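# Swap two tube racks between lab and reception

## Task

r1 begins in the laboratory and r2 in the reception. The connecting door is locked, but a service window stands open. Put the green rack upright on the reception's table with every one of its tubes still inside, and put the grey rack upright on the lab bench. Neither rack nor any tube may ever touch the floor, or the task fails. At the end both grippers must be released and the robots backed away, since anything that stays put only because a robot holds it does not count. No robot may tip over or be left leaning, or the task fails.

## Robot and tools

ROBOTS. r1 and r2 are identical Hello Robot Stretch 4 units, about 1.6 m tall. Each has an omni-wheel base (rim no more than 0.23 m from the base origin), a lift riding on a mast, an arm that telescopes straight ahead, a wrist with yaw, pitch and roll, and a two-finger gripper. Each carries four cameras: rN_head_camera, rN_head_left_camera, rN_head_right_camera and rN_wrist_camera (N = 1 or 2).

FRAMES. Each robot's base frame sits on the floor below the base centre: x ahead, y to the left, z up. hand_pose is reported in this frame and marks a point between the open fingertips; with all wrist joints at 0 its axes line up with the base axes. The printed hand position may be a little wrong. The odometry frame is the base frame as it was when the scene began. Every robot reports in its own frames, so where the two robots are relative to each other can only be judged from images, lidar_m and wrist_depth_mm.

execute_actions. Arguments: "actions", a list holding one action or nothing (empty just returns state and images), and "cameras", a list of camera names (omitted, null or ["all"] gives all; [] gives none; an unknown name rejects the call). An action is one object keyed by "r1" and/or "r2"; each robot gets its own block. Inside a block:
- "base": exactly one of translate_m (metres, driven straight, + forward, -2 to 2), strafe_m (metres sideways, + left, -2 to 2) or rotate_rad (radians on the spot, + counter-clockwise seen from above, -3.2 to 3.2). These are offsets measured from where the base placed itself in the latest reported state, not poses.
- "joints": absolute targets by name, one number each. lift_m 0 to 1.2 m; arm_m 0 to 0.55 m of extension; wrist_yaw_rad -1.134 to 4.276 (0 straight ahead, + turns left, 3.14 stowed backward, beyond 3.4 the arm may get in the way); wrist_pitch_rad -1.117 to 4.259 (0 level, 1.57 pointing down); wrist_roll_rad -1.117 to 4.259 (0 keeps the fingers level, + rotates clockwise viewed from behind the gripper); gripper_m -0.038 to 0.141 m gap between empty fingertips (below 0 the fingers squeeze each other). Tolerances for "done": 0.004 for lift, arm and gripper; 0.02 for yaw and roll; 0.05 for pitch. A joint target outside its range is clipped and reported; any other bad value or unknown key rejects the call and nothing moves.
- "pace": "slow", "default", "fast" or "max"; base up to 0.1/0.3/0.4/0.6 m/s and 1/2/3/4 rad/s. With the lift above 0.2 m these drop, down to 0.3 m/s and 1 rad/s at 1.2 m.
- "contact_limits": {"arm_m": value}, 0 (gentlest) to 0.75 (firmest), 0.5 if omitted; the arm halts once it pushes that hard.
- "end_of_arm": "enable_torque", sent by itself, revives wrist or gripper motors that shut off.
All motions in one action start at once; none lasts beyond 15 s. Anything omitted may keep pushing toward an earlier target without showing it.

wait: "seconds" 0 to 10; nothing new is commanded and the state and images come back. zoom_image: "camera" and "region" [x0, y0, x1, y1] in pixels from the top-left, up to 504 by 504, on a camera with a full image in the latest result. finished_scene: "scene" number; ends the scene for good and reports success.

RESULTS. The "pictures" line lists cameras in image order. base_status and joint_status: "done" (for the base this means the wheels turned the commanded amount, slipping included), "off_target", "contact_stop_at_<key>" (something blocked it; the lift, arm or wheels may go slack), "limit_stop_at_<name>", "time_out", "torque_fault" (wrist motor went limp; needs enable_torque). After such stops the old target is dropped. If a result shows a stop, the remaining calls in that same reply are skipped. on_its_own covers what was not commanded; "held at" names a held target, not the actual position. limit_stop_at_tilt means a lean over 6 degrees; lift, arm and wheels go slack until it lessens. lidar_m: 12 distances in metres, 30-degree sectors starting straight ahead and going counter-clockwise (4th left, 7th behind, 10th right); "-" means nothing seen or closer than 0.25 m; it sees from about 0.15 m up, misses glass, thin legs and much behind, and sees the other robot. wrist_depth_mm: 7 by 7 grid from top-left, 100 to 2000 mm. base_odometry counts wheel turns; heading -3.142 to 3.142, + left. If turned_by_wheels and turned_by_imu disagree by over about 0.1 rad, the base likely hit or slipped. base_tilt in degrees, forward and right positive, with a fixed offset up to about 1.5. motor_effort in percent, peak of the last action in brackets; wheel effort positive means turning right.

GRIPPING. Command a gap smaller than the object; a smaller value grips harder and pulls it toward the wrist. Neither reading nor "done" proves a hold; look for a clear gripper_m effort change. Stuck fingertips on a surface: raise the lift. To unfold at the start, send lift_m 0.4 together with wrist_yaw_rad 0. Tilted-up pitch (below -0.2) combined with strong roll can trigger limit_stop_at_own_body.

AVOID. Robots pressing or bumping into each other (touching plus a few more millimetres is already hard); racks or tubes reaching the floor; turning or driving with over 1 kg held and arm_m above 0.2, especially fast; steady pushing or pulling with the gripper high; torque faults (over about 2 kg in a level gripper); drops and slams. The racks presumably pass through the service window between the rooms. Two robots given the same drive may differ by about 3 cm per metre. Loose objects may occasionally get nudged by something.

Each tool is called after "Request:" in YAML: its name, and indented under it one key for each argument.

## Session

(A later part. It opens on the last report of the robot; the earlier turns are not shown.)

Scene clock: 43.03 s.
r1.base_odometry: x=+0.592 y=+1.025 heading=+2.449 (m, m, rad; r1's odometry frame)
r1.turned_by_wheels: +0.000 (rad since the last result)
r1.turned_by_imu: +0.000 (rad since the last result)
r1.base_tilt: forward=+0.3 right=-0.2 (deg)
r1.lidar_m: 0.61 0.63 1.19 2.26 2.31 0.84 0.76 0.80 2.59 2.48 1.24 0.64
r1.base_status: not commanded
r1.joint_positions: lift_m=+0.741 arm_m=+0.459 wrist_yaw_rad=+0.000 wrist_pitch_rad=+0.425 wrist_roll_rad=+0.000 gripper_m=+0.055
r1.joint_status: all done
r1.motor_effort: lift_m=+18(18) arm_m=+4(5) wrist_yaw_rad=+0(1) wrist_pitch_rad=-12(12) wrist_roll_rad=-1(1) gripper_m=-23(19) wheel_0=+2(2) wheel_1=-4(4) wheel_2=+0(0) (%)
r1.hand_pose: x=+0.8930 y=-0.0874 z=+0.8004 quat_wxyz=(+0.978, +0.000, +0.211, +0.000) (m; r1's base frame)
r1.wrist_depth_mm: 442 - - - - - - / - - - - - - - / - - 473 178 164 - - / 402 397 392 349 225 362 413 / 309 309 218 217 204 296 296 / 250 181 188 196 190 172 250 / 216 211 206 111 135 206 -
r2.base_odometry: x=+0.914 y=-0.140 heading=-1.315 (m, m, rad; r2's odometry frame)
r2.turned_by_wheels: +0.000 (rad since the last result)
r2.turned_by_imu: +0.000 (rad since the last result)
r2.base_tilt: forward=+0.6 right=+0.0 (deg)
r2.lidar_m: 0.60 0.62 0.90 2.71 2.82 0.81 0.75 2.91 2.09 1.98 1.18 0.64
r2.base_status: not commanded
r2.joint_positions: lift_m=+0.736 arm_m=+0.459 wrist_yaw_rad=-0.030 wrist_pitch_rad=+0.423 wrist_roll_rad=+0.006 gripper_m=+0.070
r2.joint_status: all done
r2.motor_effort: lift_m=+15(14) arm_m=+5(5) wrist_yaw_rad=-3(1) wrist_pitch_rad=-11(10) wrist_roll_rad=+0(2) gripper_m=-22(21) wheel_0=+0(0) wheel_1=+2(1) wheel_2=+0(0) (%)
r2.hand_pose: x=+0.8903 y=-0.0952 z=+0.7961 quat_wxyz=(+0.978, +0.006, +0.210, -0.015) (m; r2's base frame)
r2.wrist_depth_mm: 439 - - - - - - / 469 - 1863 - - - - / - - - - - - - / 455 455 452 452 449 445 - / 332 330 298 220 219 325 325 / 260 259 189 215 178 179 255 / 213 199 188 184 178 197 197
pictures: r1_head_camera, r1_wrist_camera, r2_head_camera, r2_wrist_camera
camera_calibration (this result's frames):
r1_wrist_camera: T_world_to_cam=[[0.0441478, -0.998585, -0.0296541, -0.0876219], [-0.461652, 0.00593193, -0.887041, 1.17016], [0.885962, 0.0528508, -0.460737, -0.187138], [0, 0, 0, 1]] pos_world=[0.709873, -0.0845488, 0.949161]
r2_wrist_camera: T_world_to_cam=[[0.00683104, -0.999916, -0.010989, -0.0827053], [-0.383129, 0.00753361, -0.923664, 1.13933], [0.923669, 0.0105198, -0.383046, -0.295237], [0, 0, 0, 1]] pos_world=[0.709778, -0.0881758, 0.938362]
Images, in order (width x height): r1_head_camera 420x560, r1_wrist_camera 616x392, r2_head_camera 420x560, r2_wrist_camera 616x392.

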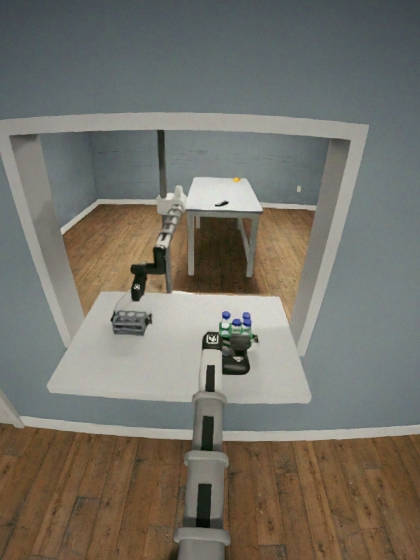

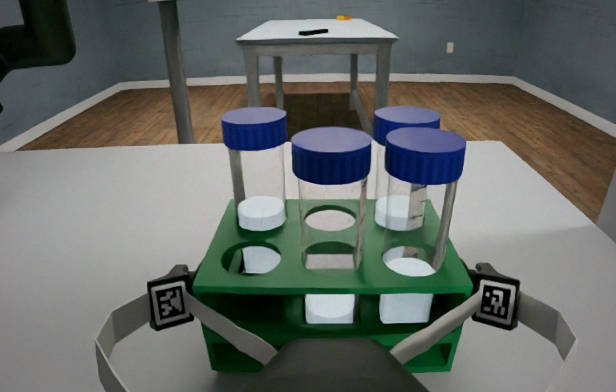

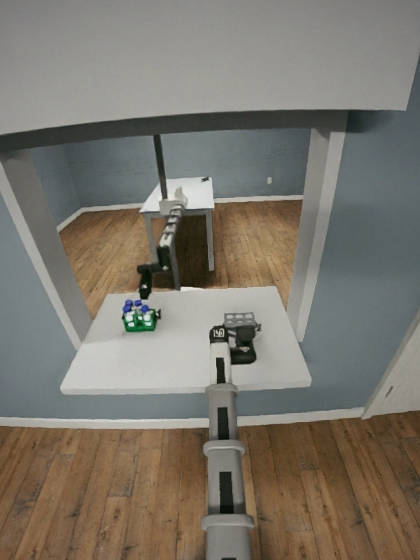

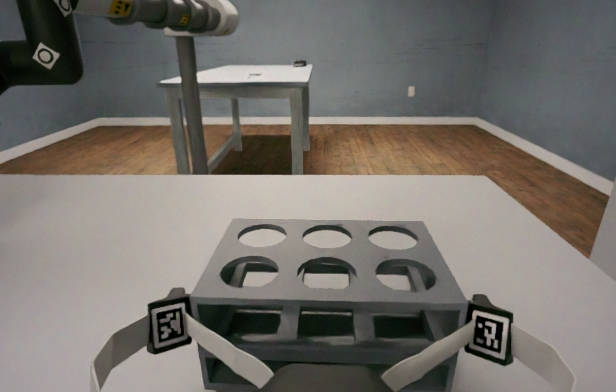

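Request:
execute_actions:
  actions:
    - {"r1":{"joints":{"gripper_m":0.141}},"r2":{"joints":{"gripper_m":0.141}}}
  cameras: ["r1_wrist_camera","r2_wrist_camera"]

Request:
execute_actions:
  actions:
    - {"r1":{"joints":{"arm_m":0.35}},"r2":{"joints":{"arm_m":0.35}}}
  cameras: ["r1_head_camera","r1_wrist_camera","r2_wrist_camera","r2_head_camera"]

Scene clock: 45.10 s.
r1.base_odometry: x=+0.592 y=+1.025 heading=+2.449 (m, m, rad; r1's odometry frame)
r1.turned_by_wheels: +0.000 (rad since the last result)
r1.turned_by_imu: +0.001 (rad since the last result)
r1.base_tilt: forward=+0.5 right=-0.2 (deg)
r1.lidar_m: 0.59 0.59 1.14 2.23 2.34 0.81 0.76 0.79 2.56 2.48 1.23 0.64
r1.base_status: not commanded
r1.joint_positions: lift_m=+0.741 arm_m=+0.459 wrist_yaw_rad=+0.000 wrist_pitch_rad=+0.422 wrist_roll_rad=+0.000 gripper_m=+0.141
r1.joint_status: all done
r1.motor_effort: lift_m=+19(19) arm_m=+5(5) wrist_yaw_rad=+0(0) wrist_pitch_rad=-3(13) wrist_roll_rad=-1(1) gripper_m=+0(21) wheel_0=+2(2) wheel_1=-4(4) wheel_2=+0(0) (%)
r1.hand_pose: x=+0.8934 y=-0.0874 z=+0.8012 quat_wxyz=(+0.978, +0.000, +0.209, +0.000) (m; r1's base frame)
r1.wrist_depth_mm: 445 - - - - - - / - - - - - - - / - - 508 217 183 - - / 407 404 382 266 236 387 1921 / 312 314 229 222 206 301 300 / 253 245 211 218 209 206 245 / 218 213 221 111 211 210 -
r2.base_odometry: x=+0.914 y=-0.140 heading=-1.315 (m, m, rad; r2's odometry frame)
r2.turned_by_wheels: +0.000 (rad since the last result)
r2.turned_by_imu: +0.001 (rad since the last result)
r2.base_tilt: forward=+0.6 right=+0.1 (deg)
r2.lidar_m: 0.60 0.63 0.89 2.71 2.80 0.78 0.78 2.89 2.09 1.99 1.17 0.63
r2.base_status: not commanded
r2.joint_positions: lift_m=+0.736 arm_m=+0.459 wrist_yaw_rad=-0.030 wrist_pitch_rad=+0.422 wrist_roll_rad=+0.006 gripper_m=+0.141
r2.joint_status: all done
r2.motor_effort: lift_m=+15(15) arm_m=+5(5) wrist_yaw_rad=-3(3) wrist_pitch_rad=-7(10) wrist_roll_rad=-1(1) gripper_m=+0(21) wheel_0=+0(0) wheel_1=+2(2) wheel_2=+0(0) (%)
r2.hand_pose: x=+0.8905 y=-0.0953 z=+0.7966 quat_wxyz=(+0.978, +0.006, +0.209, -0.015) (m; r2's base frame)
r2.wrist_depth_mm: 439 - - - - - - / 466 - 1863 - - - - / - - - - - - - / 462 462 459 455 452 452 - / 332 334 272 229 229 330 329 / 262 251 192 225 208 198 258 / 215 208 208 181 204 206 212
pictures: r1_wrist_camera, r2_wrist_camera
camera_calibration (this result's frames):
r1_wrist_camera: T_world_to_cam=[[0.0440917, -0.998591, -0.0295127, -0.0877168], [-0.45879, 0.0060024, -0.888525, 1.16972], [0.88745, 0.0527167, -0.457879, -0.190706], [0, 0, 0, 1]] pos_world=[0.709766, -0.0845609, 0.949418]
r2_wrist_camera: T_world_to_cam=[[0.00669592, -0.999918, -0.0109265, -0.0826773], [-0.381546, 0.00754539, -0.924319, 1.13893], [0.924326, 0.0103581, -0.381464, -0.297099], [0, 0, 0, 1]] pos_world=[0.709725, -0.0881869, 0.938503]
Images, in order (width x height): r1_wrist_camera 616x392, r2_wrist_camera 616x392.

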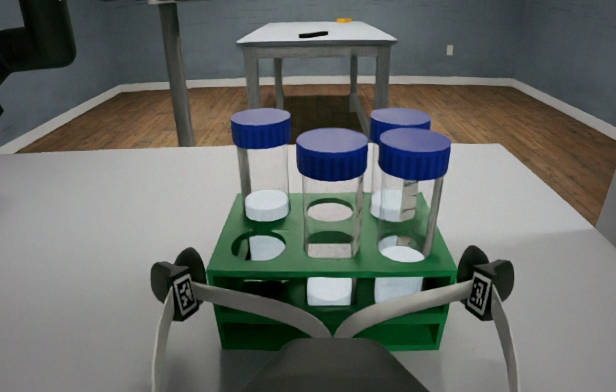

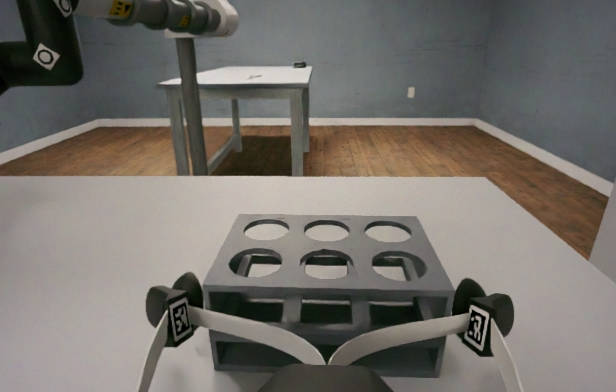

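Scene clock: 46.43 s.
r1.base_odometry: x=+0.592 y=+1.025 heading=+2.449 (m, m, rad; r1's odometry frame)
r1.turned_by_wheels: +0.000 (rad since the last result)
r1.turned_by_imu: +0.000 (rad since the last result)
r1.base_tilt: forward=+0.4 right=-0.3 (deg)
r1.lidar_m: 0.61 0.63 1.16 2.25 2.34 0.81 0.76 0.80 2.59 2.48 1.24 0.65
r1.base_status: not commanded
r1.joint_positions: lift_m=+0.741 arm_m=+0.351 wrist_yaw_rad=+0.000 wrist_pitch_rad=+0.422 wrist_roll_rad=+0.000 gripper_m=+0.141
r1.joint_status: all done
r1.motor_effort: lift_m=+18(19) arm_m=-4(4) wrist_yaw_rad=+1(0) wrist_pitch_rad=-6(5) wrist_roll_rad=-1(1) gripper_m=-2(1) wheel_0=+2(2) wheel_1=-4(4) wheel_2=+0(0) (%)
r1.hand_pose: x=+0.7849 y=-0.0874 z=+0.8011 quat_wxyz=(+0.978, +0.000, +0.209, +0.000) (m; r1's base frame)
r1.wrist_depth_mm: 597 - - - - - - / 564 - - - - - - / 544 569 554 349 500 539 - / 410 404 379 325 312 389 384 / 314 314 312 312 307 303 300 / 253 246 237 254 236 230 245 / 218 213 222 111 212 210 -
r2.base_odometry: x=+0.914 y=-0.140 heading=-1.315 (m, m, rad; r2's odometry frame)
r2.turned_by_wheels: +0.000 (rad since the last result)
r2.turned_by_imu: +0.000 (rad since the last result)
r2.base_tilt: forward=+0.5 right=-0.1 (deg)
r2.lidar_m: 0.60 0.61 0.90 2.71 2.83 0.78 0.76 2.89 2.07 1.98 1.18 0.63
r2.base_status: not commanded
r2.joint_positions: lift_m=+0.736 arm_m=+0.351 wrist_yaw_rad=-0.030 wrist_pitch_rad=+0.422 wrist_roll_rad=+0.006 gripper_m=+0.141
r2.joint_status: all done
r2.motor_effort: lift_m=+15(15) arm_m=-5(7) wrist_yaw_rad=-1(3) wrist_pitch_rad=-7(6) wrist_roll_rad=+0(2) gripper_m=-1(0) wheel_0=+0(0) wheel_1=+2(1) wheel_2=+0(0) (%)
r2.hand_pose: x=+0.7823 y=-0.0953 z=+0.7965 quat_wxyz=(+0.978, +0.006, +0.209, -0.015) (m; r2's base frame)
r2.wrist_depth_mm: - 683 - - - - - / 597 - - - - - 353 / - - - - - - 353 / 459 459 459 334 394 455 353 / 334 332 336 307 314 327 319 / 262 252 217 262 260 202 258 / 214 208 216 186 207 206 212
pictures: r1_head_camera, r1_wrist_camera, r2_head_camera, r2_wrist_camera
camera_calibration (this result's frames):
r1_wrist_camera: T_world_to_cam=[[0.0439796, -0.998596, -0.0295285, -0.0828621], [-0.459108, 0.00604908, -0.88836, 1.11998], [0.887291, 0.0526265, -0.458197, -0.0940895], [0, 0, 0, 1]] pos_world=[0.601322, -0.084569, 0.94939]
r2_wrist_camera: T_world_to_cam=[[0.00655853, -0.999919, -0.0109392, -0.0818697], [-0.381865, 0.007606, -0.924187, 1.0977], [0.924195, 0.0102386, -0.381784, -0.196744], [0, 0, 0, 1]] pos_world=[0.601542, -0.0881978, 0.938475]
Images, in order (width x height): r1_head_camera 420x560, r1_wrist_camera 616x392, r2_head_camera 420x560, r2_wrist_camera 616x392.

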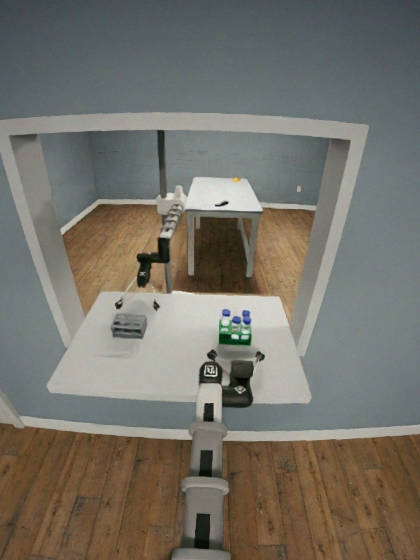

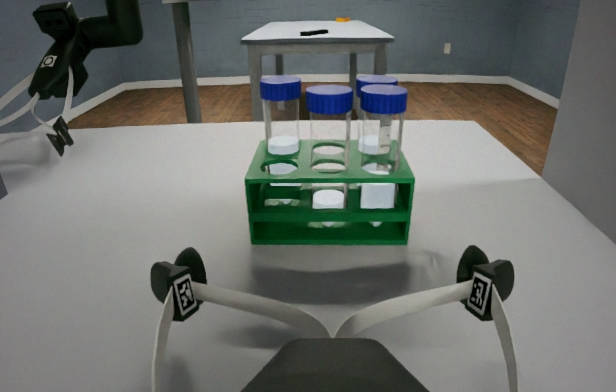

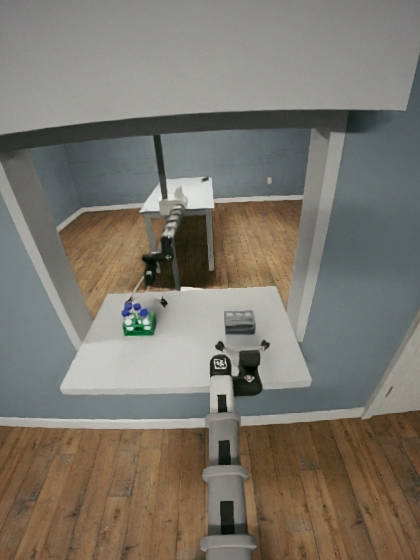

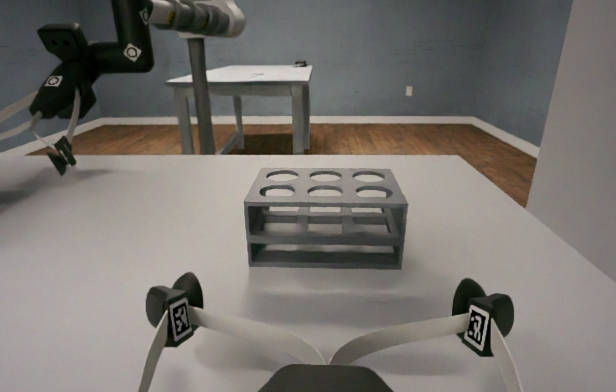

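Request:
execute_actions:
  actions:
    - {"r1":{"base":{"strafe_m":0.425},"pace":"fast"},"r2":{"base":{"strafe_m":0.435},"pace":"fast"}}
  cameras: ["r1_wrist_camera","r2_wrist_camera"]

Scene clock: 48.93 s.
r1.base_odometry: x=+0.321 y=+0.698 heading=+2.449 (m, m, rad; r1's odometry frame)
r1.turned_by_wheels: +0.000 (rad since the last result)
r1.turned_by_imu: +0.000 (rad since the last result)
r1.base_tilt: forward=+0.4 right=-0.3 (deg)
r1.lidar_m: 0.59 0.82 1.09 1.81 1.91 2.56 0.79 0.81 1.09 2.90 0.86 0.62
r1.base_status: done
r1.joint_positions: lift_m=+0.741 arm_m=+0.351 wrist_yaw_rad=+0.000 wrist_pitch_rad=+0.422 wrist_roll_rad=+0.000 gripper_m=+0.141
r1.joint_status: not commanded
r1.motor_effort: lift_m=+19(19) arm_m=-4(4) wrist_yaw_rad=+0(0) wrist_pitch_rad=-4(4) wrist_roll_rad=-1(1) gripper_m=-1(1) wheel_0=-1(15) wheel_1=+1(14) wheel_2=+0(0) (%)
r1.hand_pose: x=+0.7849 y=-0.0874 z=+0.8011 quat_wxyz=(+0.978, +0.000, +0.209, +0.000) (m; r1's base frame)
r1.wrist_depth_mm: 324 - - - - - - / 319 - - - - - - / 320 - 554 508 539 539 539 / 320 402 379 315 347 389 384 / 298 314 312 310 309 303 298 / 253 245 237 254 236 229 245 / 218 213 221 111 212 211 -
r2.base_odometry: x=+1.334 y=-0.030 heading=-1.315 (m, m, rad; r2's odometry frame)
r2.turned_by_wheels: +0.000 (rad since the last result)
r2.turned_by_imu: +0.000 (rad since the last result)
r2.base_tilt: forward=+0.6 right=+0.1 (deg)
r2.lidar_m: 0.59 0.64 1.18 2.28 2.37 0.82 0.76 0.81 2.52 2.44 0.86 0.63
r2.base_status: done
r2.joint_positions: lift_m=+0.736 arm_m=+0.351 wrist_yaw_rad=-0.030 wrist_pitch_rad=+0.422 wrist_roll_rad=+0.006 gripper_m=+0.141
r2.joint_status: not commanded
r2.motor_effort: lift_m=+15(16) arm_m=-5(5) wrist_yaw_rad=-1(1) wrist_pitch_rad=-7(6) wrist_roll_rad=-3(1) gripper_m=+0(0) wheel_0=+2(12) wheel_1=-3(11) wheel_2=+0(2) (%)
r2.hand_pose: x=+0.7823 y=-0.0953 z=+0.7964 quat_wxyz=(+0.978, +0.006, +0.209, -0.015) (m; r2's base frame)
r2.wrist_depth_mm: 329 - - - - 1138 809 / 332 - - 1983 - - - / 332 - - 585 - - - / 330 455 427 325 394 449 449 / 317 334 334 315 314 329 329 / 262 251 218 262 260 202 258 / 215 208 216 186 207 206 212
pictures: r1_wrist_camera, r2_wrist_camera
camera_calibration (this result's frames):
r1_wrist_camera: T_world_to_cam=[[0.0439797, -0.998596, -0.0295285, -0.082862], [-0.459108, 0.00604905, -0.88836, 1.11998], [0.887291, 0.0526266, -0.458197, -0.0940873], [0, 0, 0, 1]] pos_world=[0.601319, -0.084569, 0.94939]
r2_wrist_camera: T_world_to_cam=[[0.00661639, -0.999918, -0.0109392, -0.0819001], [-0.381866, 0.00758395, -0.924187, 1.09768], [0.924194, 0.0102921, -0.381784, -0.19675], [0, 0, 0, 1]] pos_world=[0.601542, -0.0881931, 0.938447]
Images, in order (width x height): r1_wrist_camera 616x392, r2_wrist_camera 616x392.

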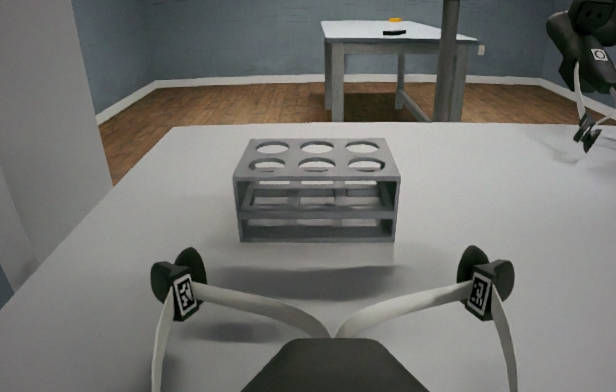

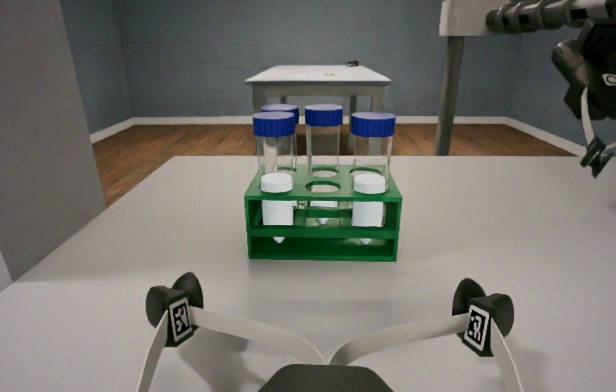

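Request:
execute_actions:
  actions:
    - {"r1":{"base":{"strafe_m":0.010},"joints":{"arm_m":0.468,"lift_m":0.738},"pace":"slow","contact_limits":{"arm_m":0.2}},"r2":{"joints":{"arm_m":0.474},"pace":"slow","contact_limits":{"arm_m":0.2}}}
  cameras: ["r1_wrist_camera","r2_wrist_camera"]

Scene clock: 51.60 s.
r1.base_odometry: x=+0.315 y=+0.690 heading=+2.449 (m, m, rad; r1's odometry frame)
r1.turned_by_wheels: +0.000 (rad since the last result)
r1.turned_by_imu: +0.001 (rad since the last result)
r1.base_tilt: forward=+0.4 right=-0.2 (deg)
r1.lidar_m: 0.59 0.85 1.09 1.80 1.88 2.49 0.84 0.81 1.13 2.87 0.89 0.63
r1.base_status: done
r1.joint_positions: lift_m=+0.738 arm_m=+0.467 wrist_yaw_rad=+0.000 wrist_pitch_rad=+0.422 wrist_roll_rad=+0.000 gripper_m=+0.141
r1.joint_status: all done
r1.motor_effort: lift_m=+17(18) arm_m=+5(6) wrist_yaw_rad=+0(0) wrist_pitch_rad=-5(3) wrist_roll_rad=-1(1) gripper_m=+4(1) wheel_0=-3(7) wheel_1=+4(9) wheel_2=+1(0) (%)
r1.contact_limits: arm_m 0.2
r1.hand_pose: x=+0.9012 y=-0.0874 z=+0.7983 quat_wxyz=(+0.978, +0.000, +0.209, +0.000) (m; r1's base frame)
r1.wrist_depth_mm: - - - - - - - / - - - - - - - / - - - - - 1255 - / 1983 397 392 368 364 382 379 / 293 307 224 219 210 287 294 / 249 241 207 217 208 203 241 / 214 210 216 111 208 206 -
r2.base_odometry: x=+1.334 y=-0.030 heading=-1.315 (m, m, rad; r2's odometry frame)
r2.turned_by_wheels: +0.000 (rad since the last result)
r2.turned_by_imu: +0.001 (rad since the last result)
r2.base_tilt: forward=+0.5 right=+0.0 (deg)
r2.lidar_m: 0.59 0.63 1.14 2.27 2.38 0.80 0.77 0.81 2.53 2.42 0.89 0.62
r2.base_status: not commanded
r2.joint_positions: lift_m=+0.736 arm_m=+0.473 wrist_yaw_rad=-0.030 wrist_pitch_rad=+0.422 wrist_roll_rad=+0.006 gripper_m=+0.141
r2.joint_status: all done
r2.motor_effort: lift_m=+15(16) arm_m=+6(5) wrist_yaw_rad=-2(3) wrist_pitch_rad=-6(7) wrist_roll_rad=-2(1) gripper_m=-1(0) wheel_0=+2(2) wheel_1=-3(3) wheel_2=+0(0) (%)
r2.contact_limits: arm_m 0.2
r2.hand_pose: x=+0.9044 y=-0.0953 z=+0.7964 quat_wxyz=(+0.978, +0.006, +0.209, -0.015) (m; r2's base frame)
r2.wrist_depth_mm: - - - - - 1060 - / - - - - - - - / - - - 216 - - - / - 496 397 455 257 449 452 / 334 334 229 229 216 329 327 / 262 251 192 207 186 198 257 / 214 208 207 179 200 206 211
pictures: r1_wrist_camera, r2_wrist_camera
camera_calibration (this result's frames):
r1_wrist_camera: T_world_to_cam=[[0.04398, -0.998596, -0.0295285, -0.0880661], [-0.459108, 0.00604885, -0.88836, 1.17085], [0.887291, 0.0526269, -0.458197, -0.198677], [0, 0, 0, 1]] pos_world=[0.717701, -0.084569, 0.946499]
r2_wrist_camera: T_world_to_cam=[[0.00663293, -0.999918, -0.0109391, -0.0827188], [-0.381866, 0.00757755, -0.924187, 1.14431], [0.924194, 0.0103073, -0.381784, -0.309618], [0, 0, 0, 1]] pos_world=[0.723669, -0.0881918, 0.938447]
Images, in order (width x height): r1_wrist_camera 616x392, r2_wrist_camera 616x392.

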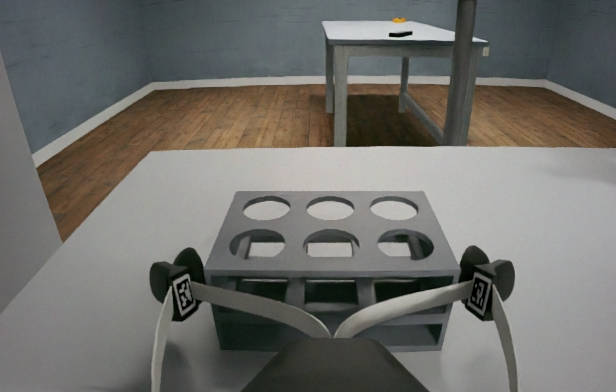

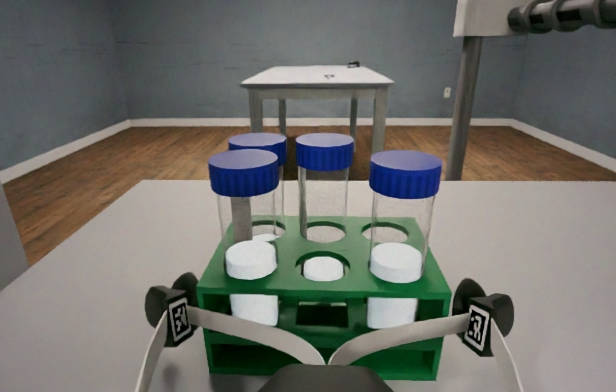

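Request:
execute_actions:
  actions:
    - {"r1":{"joints":{"gripper_m":0.06}},"r2":{"joints":{"gripper_m":0.058}}}
  cameras: []

Request:
execute_actions:
  actions:
    - {"r1":{"joints":{"lift_m":0.78}},"r2":{"joints":{"lift_m":0.78}}}
  cameras: ["r1_wrist_camera","r2_wrist_camera"]

Scene clock: 53.60 s.
r1.base_odometry: x=+0.315 y=+0.690 heading=+2.449 (m, m, rad; r1's odometry frame)
r1.turned_by_wheels: +0.000 (rad since the last result)
r1.turned_by_imu: +0.001 (rad since the last result)
r1.base_tilt: forward=+0.5 right=-0.3 (deg)
r1.lidar_m: 0.57 0.83 1.08 1.80 1.89 2.51 0.81 0.79 1.11 2.92 0.91 0.62
r1.base_status: not commanded
r1.joint_positions: lift_m=+0.738 arm_m=+0.467 wrist_yaw_rad=+0.000 wrist_pitch_rad=+0.423 wrist_roll_rad=+0.000 gripper_m=+0.060
r1.joint_status: all done
r1.motor_effort: lift_m=+18(18) arm_m=+5(5) wrist_yaw_rad=+0(0) wrist_pitch_rad=-7(7) wrist_roll_rad=-1(1) gripper_m=-21(21) wheel_0=-3(3) wheel_1=+4(5) wheel_2=+0(0) (%)
r1.hand_pose: x=+0.9011 y=-0.0874 z=+0.7979 quat_wxyz=(+0.978, +0.000, +0.210, +0.000) (m; r1's base frame)
r1.wrist_depth_mm: - - - - - - - / - - - - - - - / - - - - - 1229 - / 1983 392 392 366 345 377 375 / 291 306 208 206 203 285 293 / 248 184 189 212 203 176 247 / 213 208 204 111 196 204 -
r2.base_odometry: x=+1.334 y=-0.030 heading=-1.315 (m, m, rad; r2's odometry frame)
r2.turned_by_wheels: +0.000 (rad since the last result)
r2.turned_by_imu: +0.001 (rad since the last result)
r2.base_tilt: forward=+0.4 right=+0.0 (deg)
r2.lidar_m: 0.60 0.63 1.15 2.27 2.38 0.82 0.77 0.80 2.52 2.41 0.87 0.63
r2.base_status: not commanded
r2.joint_positions: lift_m=+0.736 arm_m=+0.473 wrist_yaw_rad=-0.030 wrist_pitch_rad=+0.425 wrist_roll_rad=+0.006 gripper_m=+0.059
r2.joint_status: all done
r2.motor_effort: lift_m=+16(16) arm_m=+5(5) wrist_yaw_rad=-4(2) wrist_pitch_rad=-13(14) wrist_roll_rad=-1(1) gripper_m=-22(24) wheel_0=+3(2) wheel_1=-3(3) wheel_2=+0(0) (%)
r2.hand_pose: x=+0.9041 y=-0.0952 z=+0.7957 quat_wxyz=(+0.977, +0.006, +0.211, -0.015) (m; r2's base frame)
r2.wrist_depth_mm: - - - - - 1060 - / - - - - - - - / - - - 204 - - - / - 452 394 415 413 442 439 / 329 329 210 212 189 324 322 / 257 248 179 194 176 174 255 / 211 198 179 178 173 177 172
pictures: none
No camera images: the call's "cameras" was empty. Leave "cameras" out to get every camera's image.

Scene clock: 54.67 s.
r1.base_odometry: x=+0.315 y=+0.690 heading=+2.449 (m, m, rad; r1's odometry frame)
r1.turned_by_wheels: +0.000 (rad since the last result)
r1.turned_by_imu: +0.000 (rad since the last result)
r1.base_tilt: forward=+0.3 right=-0.3 (deg)
r1.lidar_m: 0.57 0.84 1.08 1.81 1.90 2.55 0.81 0.80 1.07 2.91 0.89 0.64
r1.base_status: not commanded
r1.joint_positions: lift_m=+0.780 arm_m=+0.467 wrist_yaw_rad=+0.000 wrist_pitch_rad=+0.423 wrist_roll_rad=+0.000 gripper_m=+0.060
r1.joint_status: all done
r1.motor_effort: lift_m=+23(24) arm_m=+5(5) wrist_yaw_rad=+0(0) wrist_pitch_rad=-8(8) wrist_roll_rad=-2(1) gripper_m=-18(18) wheel_0=-3(3) wheel_1=+5(4) wheel_2=+0(0) (%)
r1.hand_pose: x=+0.9011 y=-0.0874 z=+0.8395 quat_wxyz=(+0.978, +0.000, +0.210, +0.000) (m; r1's base frame)
r1.wrist_depth_mm: - - - - - - - / - - - - - - - / - - - - - - - / - - 480 449 424 466 462 / 309 377 208 206 203 351 359 / 293 184 190 213 203 176 306 / 262 257 250 111 196 252 -
r2.base_odometry: x=+1.334 y=-0.030 heading=-1.315 (m, m, rad; r2's odometry frame)
r2.turned_by_wheels: +0.000 (rad since the last result)
r2.turned_by_imu: +0.000 (rad since the last result)
r2.base_tilt: forward=+0.5 right=+0.1 (deg)
r2.lidar_m: 0.59 0.64 1.17 2.28 2.35 0.82 0.77 0.81 2.52 2.42 0.88 0.61
r2.base_status: not commanded
r2.joint_positions: lift_m=+0.780 arm_m=+0.473 wrist_yaw_rad=-0.030 wrist_pitch_rad=+0.425 wrist_roll_rad=+0.006 gripper_m=+0.059
r2.joint_status: all done
r2.motor_effort: lift_m=+25(27) arm_m=+5(6) wrist_yaw_rad=-3(1) wrist_pitch_rad=-14(15) wrist_roll_rad=+0(1) gripper_m=-23(22) wheel_0=+2(2) wheel_1=-3(3) wheel_2=+0(0) (%)
r2.hand_pose: x=+0.9041 y=-0.0952 z=+0.8388 quat_wxyz=(+0.977, +0.006, +0.211, -0.015) (m; r2's base frame)
r2.wrist_depth_mm: - - - - - 1060 - / - - - - - - - / - - - 204 - - - / - - 488 - 521 - - / 1921 410 210 211 188 404 402 / 309 309 179 193 176 173 319 / 265 248 179 178 173 177 197
pictures: r1_wrist_camera, r2_wrist_camera
camera_calibration (this result's frames):
r1_wrist_camera: T_world_to_cam=[[0.0439416, -0.998596, -0.0295862, -0.0867608], [-0.460273, 0.00604871, -0.887757, 1.20793], [0.886689, 0.0526272, -0.459361, -0.178167], [0, 0, 0, 1]] pos_world=[0.717768, -0.084569, 0.987936]
r2_wrist_camera: T_world_to_cam=[[0.00685777, -0.999915, -0.0110447, -0.0822906], [-0.384537, 0.00755868, -0.923079, 1.18488], [0.923084, 0.0105774, -0.384453, -0.289901], [0, 0, 0, 1]] pos_world=[0.723797, -0.0881734, 0.981374]
Images, in order (width x height): r1_wrist_camera 616x392, r2_wrist_camera 616x392.

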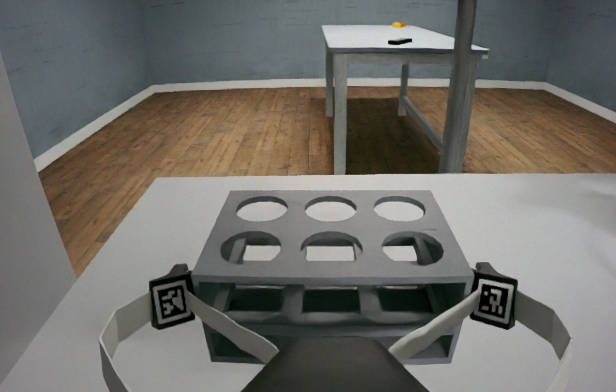

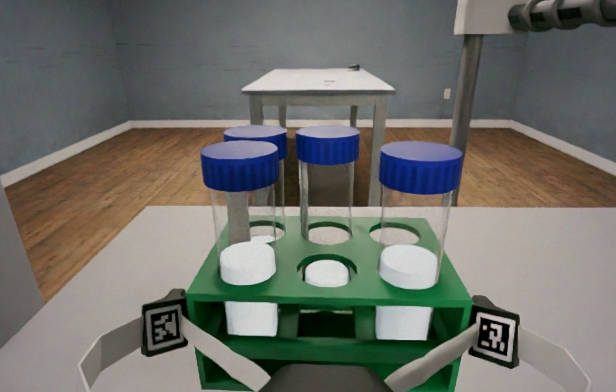

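Request:
execute_actions:
  actions:
    - {"r1":{"base":{"translate_m":-0.25},"joints":{"arm_m":0.1,"lift_m":0.79}},"r2":{"base":{"translate_m":-0.25},"joints":{"arm_m":0.1,"lift_m":0.79}}}
  cameras: []

Request:
execute_actions:
  actions:
    - {"r1":{"base":{"rotate_rad":-2.45},"pace":"slow"},"r2":{"base":{"rotate_rad":-2.62},"pace":"slow"}}
  cameras: ["r1_head_camera","r1_wrist_camera","r2_wrist_camera","r2_head_camera"]

Scene clock: 57.23 s.
r1.base_odometry: x=+0.507 y=+0.531 heading=+2.449 (m, m, rad; r1's odometry frame)
r1.turned_by_wheels: -0.001 (rad since the last result)
r1.turned_by_imu: +0.001 (rad since the last result)
r1.base_tilt: forward=+0.3 right=-0.3 (deg)
r1.lidar_m: 0.54 1.11 1.50 1.79 1.90 2.52 0.79 0.58 0.72 2.91 1.59 0.86
r1.base_status: done
r1.joint_positions: lift_m=+0.790 arm_m=+0.101 wrist_yaw_rad=+0.000 wrist_pitch_rad=+0.424 wrist_roll_rad=+0.000 gripper_m=+0.060
r1.joint_status: all done
r1.motor_effort: lift_m=+23(23) arm_m=-4(8) wrist_yaw_rad=+0(1) wrist_pitch_rad=-8(9) wrist_roll_rad=-1(2) gripper_m=-22(21) wheel_0=-5(8) wheel_1=-4(8) wheel_2=+2(11) (%)
r1.hand_pose: x=+0.5346 y=-0.0875 z=+0.8494 quat_wxyz=(+0.978, +0.000, +0.210, +0.000) (m; r1's base frame)
r1.wrist_depth_mm: 683 691 - - - - - / 732 741 842 - - - - / 788 798 750 691 683 683 683 / 854 854 580 569 569 842 842 / 931 917 208 206 203 891 917 / 1008 184 189 212 203 176 991 / 1098 1098 1098 111 144 1078 -
r2.base_odometry: x=+1.271 y=+0.212 heading=-1.315 (m, m, rad; r2's odometry frame)
r2.turned_by_wheels: +0.000 (rad since the last result)
r2.turned_by_imu: +0.000 (rad since the last result)
r2.base_tilt: forward=+0.6 right=+0.0 (deg)
r2.lidar_m: 0.49 1.12 1.51 2.25 2.37 0.54 0.52 0.53 2.51 2.43 1.54 0.51
r2.base_status: done
r2.joint_positions: lift_m=+0.790 arm_m=+0.101 wrist_yaw_rad=-0.030 wrist_pitch_rad=+0.425 wrist_roll_rad=+0.006 gripper_m=+0.059
r2.joint_status: all done
r2.motor_effort: lift_m=+25(28) arm_m=-5(7) wrist_yaw_rad=+0(2) wrist_pitch_rad=-15(16) wrist_roll_rad=+0(1) gripper_m=-23(23) wheel_0=-2(6) wheel_1=-1(8) wheel_2=-1(12) (%)
r2.hand_pose: x=+0.5318 y=-0.0953 z=+0.8488 quat_wxyz=(+0.977, +0.006, +0.211, -0.015) (m; r2's base frame)
r2.wrist_depth_mm: 691 691 - - - - - / 732 723 - - - - - / 778 768 750 204 917 917 904 / 820 809 569 591 564 580 580 / 904 878 211 211 189 842 854 / 946 917 179 193 176 174 917 / 1025 1025 179 179 173 177 960
pictures: none
No camera images: the call's "cameras" was empty. Leave "cameras" out to get every camera's image.

Scene clock: 61.13 s.
r1.base_odometry: x=+0.507 y=+0.531 heading=+0.000 (m, m, rad; r1's odometry frame)
r1.turned_by_wheels: -2.449 (rad since the last result)
r1.turned_by_imu: -2.509 (rad since the last result)
r1.base_tilt: forward=+0.3 right=-0.3 (deg)
r1.lidar_m: 0.51 0.88 2.89 1.11 0.88 0.84 1.19 1.76 1.79 1.96 2.97 0.58
r1.base_status: done
r1.joint_positions: lift_m=+0.790 arm_m=+0.101 wrist_yaw_rad=+0.000 wrist_pitch_rad=+0.424 wrist_roll_rad=+0.000 gripper_m=+0.060
r1.joint_status: not commanded
r1.motor_effort: lift_m=+22(22) arm_m=-4(4) wrist_yaw_rad=+0(0) wrist_pitch_rad=-9(9) wrist_roll_rad=-1(1) gripper_m=-20(23) wheel_0=+6(8) wheel_1=+4(9) wheel_2=+4(7) (%)
r1.hand_pose: x=+0.5347 y=-0.0874 z=+0.8494 quat_wxyz=(+0.978, +0.000, +0.210, +0.000) (m; r1's base frame)
r1.wrist_depth_mm: - - - - - - - / - - - 1118 1098 1098 1138 / - 715 699 683 676 676 809 / - 574 504 473 445 488 1921 / 1708 1576 208 206 203 384 1618 / 1366 184 190 212 204 176 1366 / 1182 991 1138 111 144 1118 -
r2.base_odometry: x=+1.271 y=+0.212 heading=+2.349 (m, m, rad; r2's odometry frame)
r2.turned_by_wheels: -2.619 (rad since the last result)
r2.turned_by_imu: -2.602 (rad since the last result)
r2.base_tilt: forward=+0.6 right=-0.1 (deg)
r2.lidar_m: 0.49 2.52 2.43 1.54 0.90 0.83 1.14 1.53 2.27 2.36 0.53 0.51
r2.base_status: done
r2.joint_positions: lift_m=+0.790 arm_m=+0.101 wrist_yaw_rad=-0.030 wrist_pitch_rad=+0.425 wrist_roll_rad=+0.006 gripper_m=+0.059
r2.joint_status: not commanded
r2.motor_effort: lift_m=+25(25) arm_m=-5(5) wrist_yaw_rad=-3(3) wrist_pitch_rad=-16(16) wrist_roll_rad=-2(0) gripper_m=-22(22) wheel_0=+3(6) wheel_1=+4(7) wheel_2=+2(7) (%)
r2.hand_pose: x=+0.5319 y=-0.0953 z=+0.8488 quat_wxyz=(+0.977, +0.006, +0.211, -0.015) (m; r2's base frame)
r2.wrist_depth_mm: 1983 - - - - - - / - - - - - - - / - - - 204 917 931 917 / - - 517 585 544 580 574 / 1921 1808 210 212 188 424 402 / 1499 1366 179 194 176 174 334 / 1229 1138 179 178 174 178 257
pictures: r1_head_camera, r1_wrist_camera, r2_head_camera, r2_wrist_camera
camera_calibration (this result's frames):
r1_wrist_camera: T_world_to_cam=[[0.0440774, -0.99859, -0.0295892, -0.0703968], [-0.460485, 0.00597621, -0.887647, 1.04814], [0.886572, 0.0527505, -0.459572, 0.15158], [0, 0, 0, 1]] pos_world=[0.351367, -0.0845574, 0.997954]
r2_wrist_camera: T_world_to_cam=[[0.00648378, -0.999918, -0.0110483, -0.0795224], [-0.384807, 0.00770283, -0.922965, 1.05097], [0.922974, 0.0102358, -0.384725, 0.0578101], [0, 0, 0, 1]] pos_world=[0.351579, -0.088203, 0.991371]
Images, in order (width x height): r1_head_camera 420x560, r1_wrist_camera 616x392, r2_head_camera 420x560, r2_wrist_camera 616x392.

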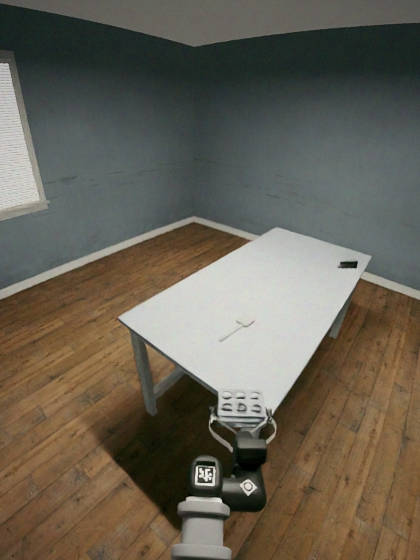

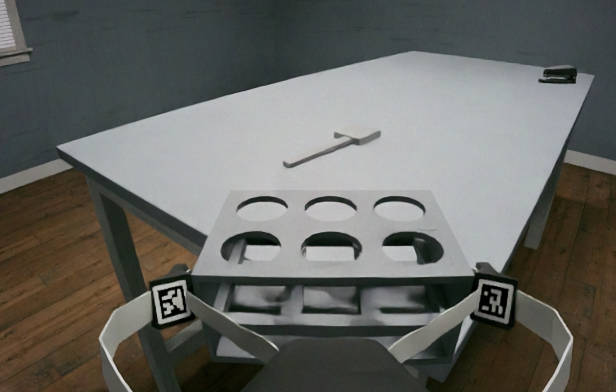

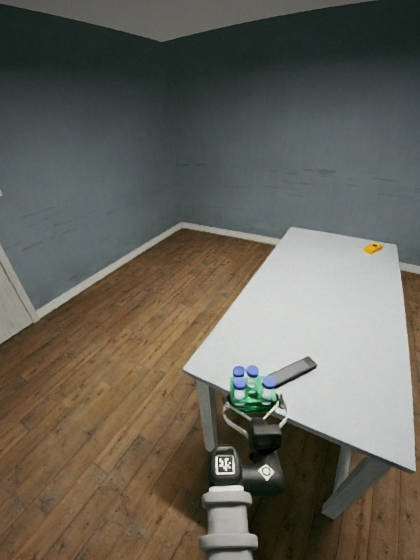

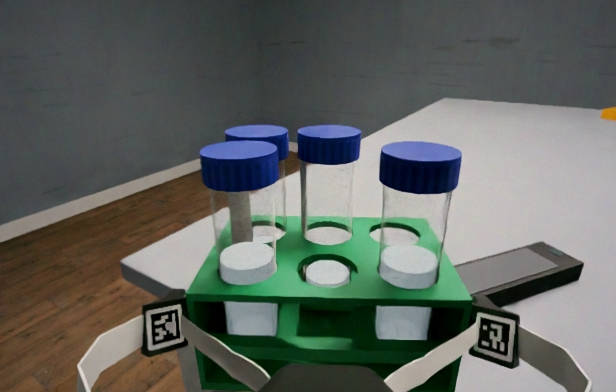

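Request:
execute_actions:
  actions:
    - {"r1":{"base":{"rotate_rad":-0.12},"joints":{"arm_m":0.38,"wrist_yaw_rad":0}},"r2":{"base":{"rotate_rad":-0.2},"joints":{"arm_m":0.5}}}
  cameras: ["r1_head_camera","r1_wrist_camera","r2_wrist_camera","r2_head_camera"]

Scene clock: 63.63 s.
r1.base_odometry: x=+0.507 y=+0.531 heading=-0.119 (m, m, rad; r1's odometry frame)
r1.turned_by_wheels: -0.119 (rad since the last result)
r1.turned_by_imu: -0.121 (rad since the last result)
r1.base_tilt: forward=+0.4 right=-0.2 (deg)
r1.lidar_m: 0.57 0.77 2.90 1.55 0.90 0.83 1.13 1.54 1.77 1.89 2.57 0.72
r1.base_status: done
r1.joint_positions: lift_m=+0.790 arm_m=+0.379 wrist_yaw_rad=+0.000 wrist_pitch_rad=+0.423 wrist_roll_rad=+0.000 gripper_m=+0.060
r1.joint_status: all done
r1.motor_effort: lift_m=+22(23) arm_m=+5(5) wrist_yaw_rad=+0(5) wrist_pitch_rad=-8(8) wrist_roll_rad=-1(1) gripper_m=-22(20) wheel_0=+4(9) wheel_1=+5(9) wheel_2=+2(9) (%)
r1.hand_pose: x=+0.8131 y=-0.0874 z=+0.8495 quat_wxyz=(+0.978, +0.000, +0.210, +0.000) (m; r1's base frame)
r1.wrist_depth_mm: - - - - - - - / - - - 1098 1098 1098 - / - 707 691 683 668 668 798 / 512 508 500 445 442 488 544 / 392 392 208 206 204 366 392 / 319 183 189 212 203 176 329 / 273 268 260 111 196 263 -
r2.base_odometry: x=+1.271 y=+0.212 heading=+2.149 (m, m, rad; r2's odometry frame)
r2.turned_by_wheels: -0.200 (rad since the last result)
r2.turned_by_imu: -0.198 (rad since the last result)
r2.base_tilt: forward=+0.7 right=+0.3 (deg)
r2.lidar_m: 0.52 0.62 2.43 1.91 0.96 0.83 0.86 1.31 2.26 2.28 0.59 0.51
r2.base_status: done
r2.joint_positions: lift_m=+0.790 arm_m=+0.499 wrist_yaw_rad=-0.030 wrist_pitch_rad=+0.425 wrist_roll_rad=+0.006 gripper_m=+0.059
r2.joint_status: all done
r2.motor_effort: lift_m=+25(25) arm_m=+5(8) wrist_yaw_rad=-4(1) wrist_pitch_rad=-14(16) wrist_roll_rad=-1(2) gripper_m=-23(23) wheel_0=+2(7) wheel_1=+1(8) wheel_2=+1(6) (%)
r2.hand_pose: x=+0.9301 y=-0.0952 z=+0.8489 quat_wxyz=(+0.977, +0.006, +0.211, -0.015) (m; r2's base frame)
r2.wrist_depth_mm: - - - - - - 1921 / - - - - - - - / - - - 204 904 904 904 / - - 517 580 539 574 574 / 1921 1921 212 212 189 424 418 / 1464 322 179 194 177 174 332 / 276 258 179 178 173 177 202
pictures: r1_head_camera, r1_wrist_camera, r2_head_camera, r2_wrist_camera
camera_calibration (this result's frames):
r1_wrist_camera: T_world_to_cam=[[0.0441473, -0.998587, -0.0295776, -0.0827187], [-0.460258, 0.00594729, -0.887765, 1.17634], [0.886687, 0.0528057, -0.459345, -0.0955474], [0, 0, 0, 1]] pos_world=[0.62979, -0.0845524, 0.997974]
r2_wrist_camera: T_world_to_cam=[[0.00682822, -0.999916, -0.011034, -0.0823489], [-0.384462, 0.00756104, -0.92311, 1.20411], [0.923116, 0.0105454, -0.384378, -0.310163], [0, 0, 0, 1]] pos_world=[0.749815, -0.0881756, 0.991402]
Images, in order (width x height): r1_head_camera 420x560, r1_wrist_camera 616x392, r2_head_camera 420x560, r2_wrist_camera 616x392.

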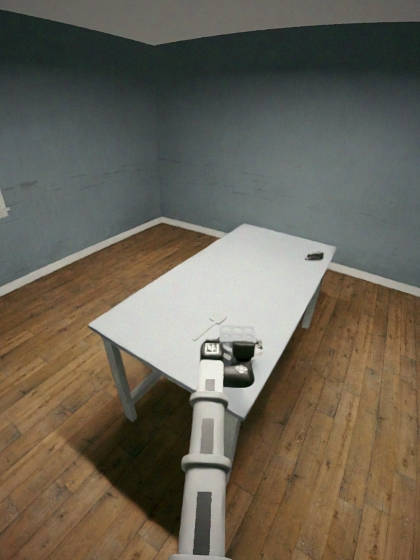

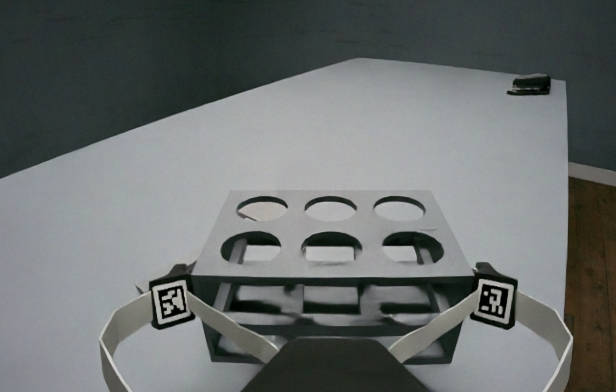

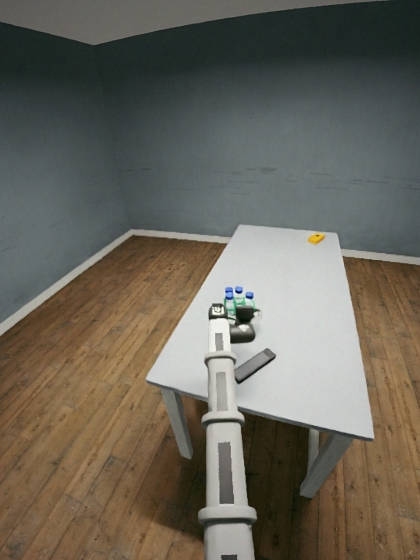

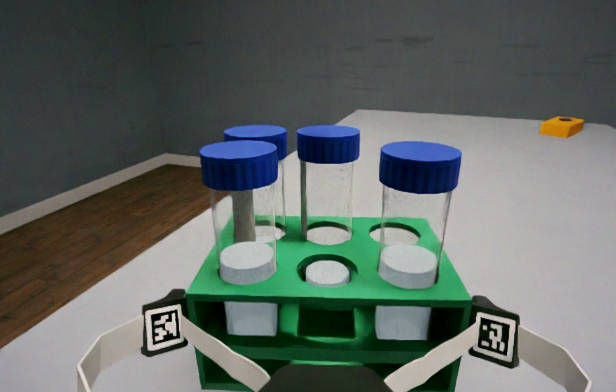

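Request:
execute_actions:
  actions:
    - {"r1":{"joints":{"lift_m":0.736},"pace":"slow"},"r2":{"joints":{"lift_m":0.735},"pace":"slow"}}
  cameras: ["r1_wrist_camera"]

Request:
execute_actions:
  actions:
    - {"r1":{"joints":{"gripper_m":0.141}},"r2":{"joints":{"gripper_m":0.141}}}
  cameras: ["r1_wrist_camera","r2_wrist_camera"]

Scene clock: 65.13 s.
r1.base_odometry: x=+0.507 y=+0.531 heading=-0.119 (m, m, rad; r1's odometry frame)
r1.turned_by_wheels: +0.000 (rad since the last result)
r1.turned_by_imu: +0.000 (rad since the last result)
r1.base_tilt: forward=+0.4 right=-0.4 (deg)
r1.lidar_m: 0.55 0.76 2.92 1.56 0.92 0.86 1.13 1.56 1.79 1.89 2.61 0.73
r1.base_status: not commanded
r1.joint_positions: lift_m=+0.736 arm_m=+0.379 wrist_yaw_rad=+0.000 wrist_pitch_rad=+0.423 wrist_roll_rad=+0.000 gripper_m=+0.060
r1.joint_status: all done
r1.motor_effort: lift_m=+18(22) arm_m=+4(5) wrist_yaw_rad=+0(0) wrist_pitch_rad=-9(6) wrist_roll_rad=-1(1) gripper_m=-20(17) wheel_0=+4(4) wheel_1=+5(5) wheel_2=+2(2) (%)
r1.hand_pose: x=+0.8131 y=-0.0874 z=+0.7959 quat_wxyz=(+0.978, +0.000, +0.210, +0.000) (m; r1's base frame)
r1.wrist_depth_mm: - - - - - - - / - - 878 842 842 842 904 / 564 544 535 521 517 517 559 / 394 387 366 359 340 373 392 / 301 301 208 206 204 281 289 / 244 184 190 212 204 176 243 / 211 206 202 111 196 202 -
r2.base_odometry: x=+1.271 y=+0.212 heading=+2.149 (m, m, rad; r2's odometry frame)
r2.turned_by_wheels: +0.000 (rad since the last result)
r2.turned_by_imu: +0.000 (rad since the last result)
r2.base_tilt: forward=+0.6 right=+0.1 (deg)
r2.lidar_m: 0.51 0.65 2.43 1.93 0.95 0.84 0.87 1.30 2.26 2.26 0.58 0.51
r2.base_status: not commanded
r2.joint_positions: lift_m=+0.735 arm_m=+0.499 wrist_yaw_rad=-0.030 wrist_pitch_rad=+0.425 wrist_roll_rad=+0.006 gripper_m=+0.059
r2.joint_status: all done
r2.motor_effort: lift_m=+15(24) arm_m=+5(5) wrist_yaw_rad=-6(6) wrist_pitch_rad=-14(13) wrist_roll_rad=+0(2) gripper_m=-24(23) wheel_0=+2(2) wheel_1=+1(1) wheel_2=+1(1) (%)
r2.hand_pose: x=+0.9301 y=-0.0952 z=+0.7947 quat_wxyz=(+0.977, +0.006, +0.211, -0.015) (m; r2's base frame)
r2.wrist_depth_mm: - - - - - - 1921 / - - - - - - - / - - - 204 683 691 683 / - - 387 439 407 436 433 / 1708 325 212 211 189 320 319 / 255 245 179 193 177 175 251 / 210 196 179 179 174 177 171
pictures: r1_wrist_camera
camera_calibration (this result's frames):
r1_wrist_camera: T_world_to_cam=[[0.044147, -0.998587, -0.029578, -0.0843043], [-0.460262, 0.00594753, -0.887763, 1.12873], [0.886685, 0.0528057, -0.459349, -0.120176], [0, 0, 0, 1]] pos_world=[0.629792, -0.0845524, 0.94435]
Images, in order (width x height): r1_wrist_camera 616x392.

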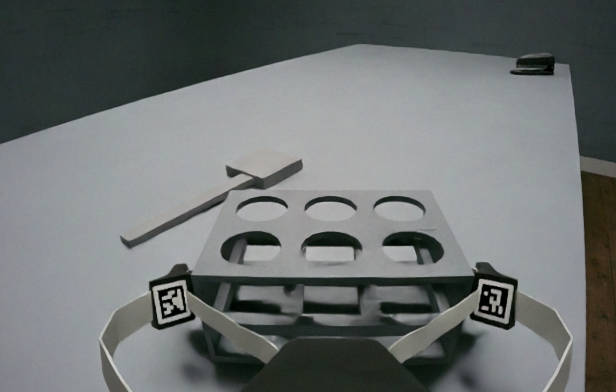

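Scene clock: 66.97 s.
r1.base_odometry: x=+0.507 y=+0.531 heading=-0.119 (m, m, rad; r1's odometry frame)
r1.turned_by_wheels: +0.000 (rad since the last result)
r1.turned_by_imu: +0.000 (rad since the last result)
r1.base_tilt: forward=+0.4 right=-0.3 (deg)
r1.lidar_m: 0.57 0.78 2.90 1.57 0.88 0.84 1.12 1.54 1.77 1.89 2.56 0.68
r1.base_status: not commanded
r1.joint_positions: lift_m=+0.736 arm_m=+0.379 wrist_yaw_rad=+0.000 wrist_pitch_rad=+0.422 wrist_roll_rad=+0.000 gripper_m=+0.141
r1.joint_status: all done
r1.motor_effort: lift_m=+18(18) arm_m=+5(4) wrist_yaw_rad=-1(0) wrist_pitch_rad=-2(7) wrist_roll_rad=-1(1) gripper_m=-4(18) wheel_0=+3(4) wheel_1=+5(5) wheel_2=+2(2) (%)
r1.hand_pose: x=+0.8133 y=-0.0874 z=+0.7963 quat_wxyz=(+0.978, +0.000, +0.209, +0.000) (m; r1's base frame)
r1.wrist_depth_mm: - - - - - - - / - - 891 854 854 866 917 / 564 549 535 530 521 521 569 / 394 392 368 364 359 375 394 / 303 303 226 230 217 291 290 / 246 237 213 224 220 206 237 / 211 207 214 111 206 203 -
r2.base_odometry: x=+1.271 y=+0.212 heading=+2.149 (m, m, rad; r2's odometry frame)
r2.turned_by_wheels: +0.000 (rad since the last result)
r2.turned_by_imu: +0.000 (rad since the last result)
r2.base_tilt: forward=+0.7 right=-0.1 (deg)
r2.lidar_m: 0.51 0.63 2.42 1.90 0.97 0.84 0.85 1.31 2.27 2.28 0.59 0.50
r2.base_status: not commanded
r2.joint_positions: lift_m=+0.735 arm_m=+0.499 wrist_yaw_rad=-0.030 wrist_pitch_rad=+0.422 wrist_roll_rad=+0.006 gripper_m=+0.141
r2.joint_status: all done
r2.motor_effort: lift_m=+16(16) arm_m=+5(5) wrist_yaw_rad=-2(2) wrist_pitch_rad=-5(15) wrist_roll_rad=-2(1) gripper_m=-1(23) wheel_0=+2(2) wheel_1=+1(1) wheel_2=+1(1) (%)
r2.hand_pose: x=+0.9305 y=-0.0953 z=+0.7955 quat_wxyz=(+0.978, +0.006, +0.209, -0.015) (m; r2's base frame)
r2.wrist_depth_mm: - - - - - - - / - - - - - - - / - - - 213 707 707 707 / - - 392 449 418 445 442 / 1808 329 222 225 202 325 324 / 258 248 193 206 200 198 255 / 213 205 207 181 204 204 210
pictures: r1_wrist_camera, r2_wrist_camera
camera_calibration (this result's frames):
r1_wrist_camera: T_world_to_cam=[[0.044196, -0.998587, -0.0295051, -0.0843981], [-0.458788, 0.00594785, -0.888526, 1.12862], [0.887446, 0.0528058, -0.457877, -0.121942], [0, 0, 0, 1]] pos_world=[0.629744, -0.0845524, 0.944482]
r2_wrist_camera: T_world_to_cam=[[0.00672167, -0.999918, -0.0109188, -0.0829808], [-0.38154, 0.0075285, -0.924321, 1.15323], [0.924328, 0.0103789, -0.381458, -0.334478], [0, 0, 0, 1]] pos_world=[0.74973, -0.0881846, 0.937463]
Images, in order (width x height): r1_wrist_camera 616x392, r2_wrist_camera 616x392.

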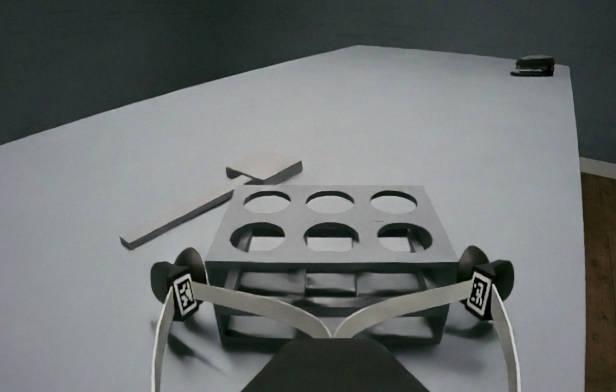

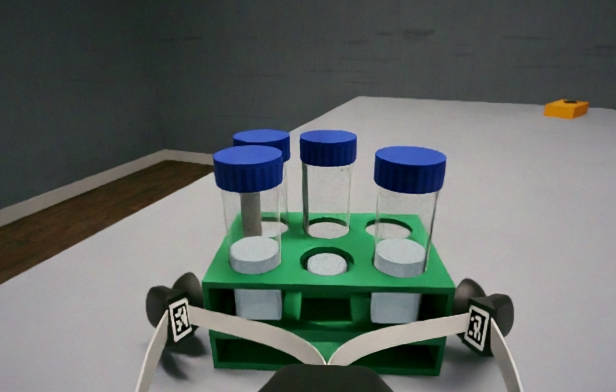

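Request:
execute_actions:
  actions:
    - {"r1":{"base":{"translate_m":-0.2},"joints":{"arm_m":0.0,"lift_m":0.77}},"r2":{"base":{"translate_m":-0.15},"joints":{"arm_m":0.0,"lift_m":0.78}}}
  cameras: ["r1_head_camera","r2_head_camera"]

Scene clock: 69.63 s.
r1.base_odometry: x=+0.308 y=+0.555 heading=-0.120 (m, m, rad; r1's odometry frame)
r1.turned_by_wheels: +0.000 (rad since the last result)
r1.turned_by_imu: +0.001 (rad since the last result)
r1.base_tilt: forward=+0.3 right=-0.3 (deg)
r1.lidar_m: 0.79 1.00 3.02 1.00 0.70 0.68 0.94 1.28 1.69 1.78 2.45 1.15
r1.base_status: done
r1.joint_positions: lift_m=+0.770 arm_m=+0.001 wrist_yaw_rad=+0.000 wrist_pitch_rad=+0.422 wrist_roll_rad=+0.000 gripper_m=+0.141
r1.joint_status: all done
r1.motor_effort: lift_m=+22(25) arm_m=-4(5) wrist_yaw_rad=+0(1) wrist_pitch_rad=-6(4) wrist_roll_rad=-1(1) gripper_m=+3(0) wheel_0=-3(8) wheel_1=-5(9) wheel_2=+2(13) (%)
r1.hand_pose: x=+0.4348 y=-0.0875 z=+0.8298 quat_wxyz=(+0.978, +0.000, +0.210, +0.000) (m; r1's base frame)
r1.wrist_depth_mm: - - - - - - - / - - 1078 960 1025 - - / - 891 707 634 842 - - / - - - 661 - - - / 1708 1618 1576 1537 1661 1618 1661 / 1366 1308 1281 759 1255 1229 1308 / 1182 1160 1182 111 1138 1118 1138
r2.base_odometry: x=+1.353 y=+0.086 heading=+2.149 (m, m, rad; r2's odometry frame)
r2.turned_by_wheels: +0.000 (rad since the last result)
r2.turned_by_imu: +0.000 (rad since the last result)
r2.base_tilt: forward=+0.5 right=+0.0 (deg)
r2.lidar_m: 0.66 0.82 2.48 1.66 0.79 0.69 0.72 1.12 2.14 2.24 2.67 0.65
r2.base_status: done
r2.joint_positions: lift_m=+0.780 arm_m=+0.001 wrist_yaw_rad=-0.030 wrist_pitch_rad=+0.422 wrist_roll_rad=+0.006 gripper_m=+0.141
r2.joint_status: all done
r2.motor_effort: lift_m=+24(25) arm_m=-5(6) wrist_yaw_rad=-2(2) wrist_pitch_rad=-7(7) wrist_roll_rad=-1(1) gripper_m=-1(1) wheel_0=-2(7) wheel_1=-2(8) wheel_2=+1(9) (%)
r2.hand_pose: x=+0.4327 y=-0.0953 z=+0.8396 quat_wxyz=(+0.978, +0.006, +0.209, -0.015) (m; r2's base frame)
r2.wrist_depth_mm: - - - - - - - / - - - - - - - / - - - 820 917 904 - / - 647 574 574 569 569 564 / 1921 1661 699 544 469 439 413 / 1499 1430 218 1537 1499 202 436 / 1229 1182 1182 668 1182 1138 469
pictures: r1_head_camera, r2_head_camera
Images, in order (width x height): r1_head_camera 420x560, r2_head_camera 420x560.

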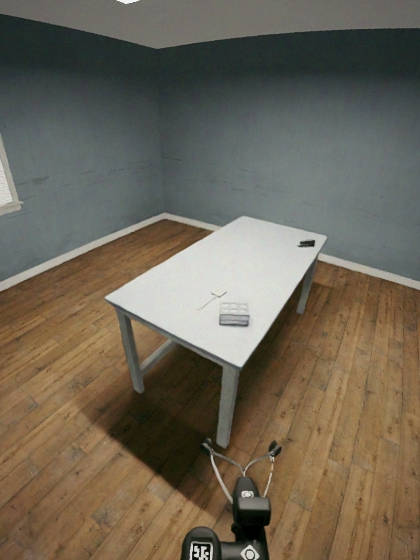

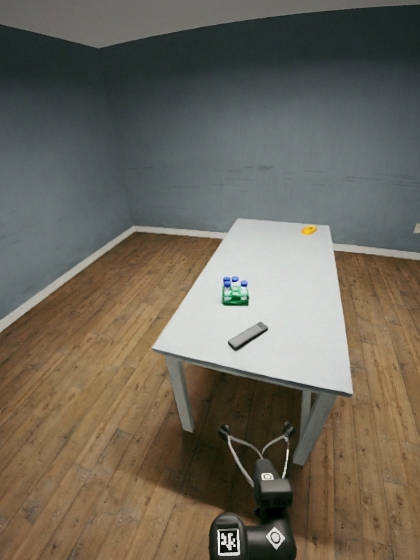

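Request:
finished_scene:
  scene: 1

The scene is finished: the task was done.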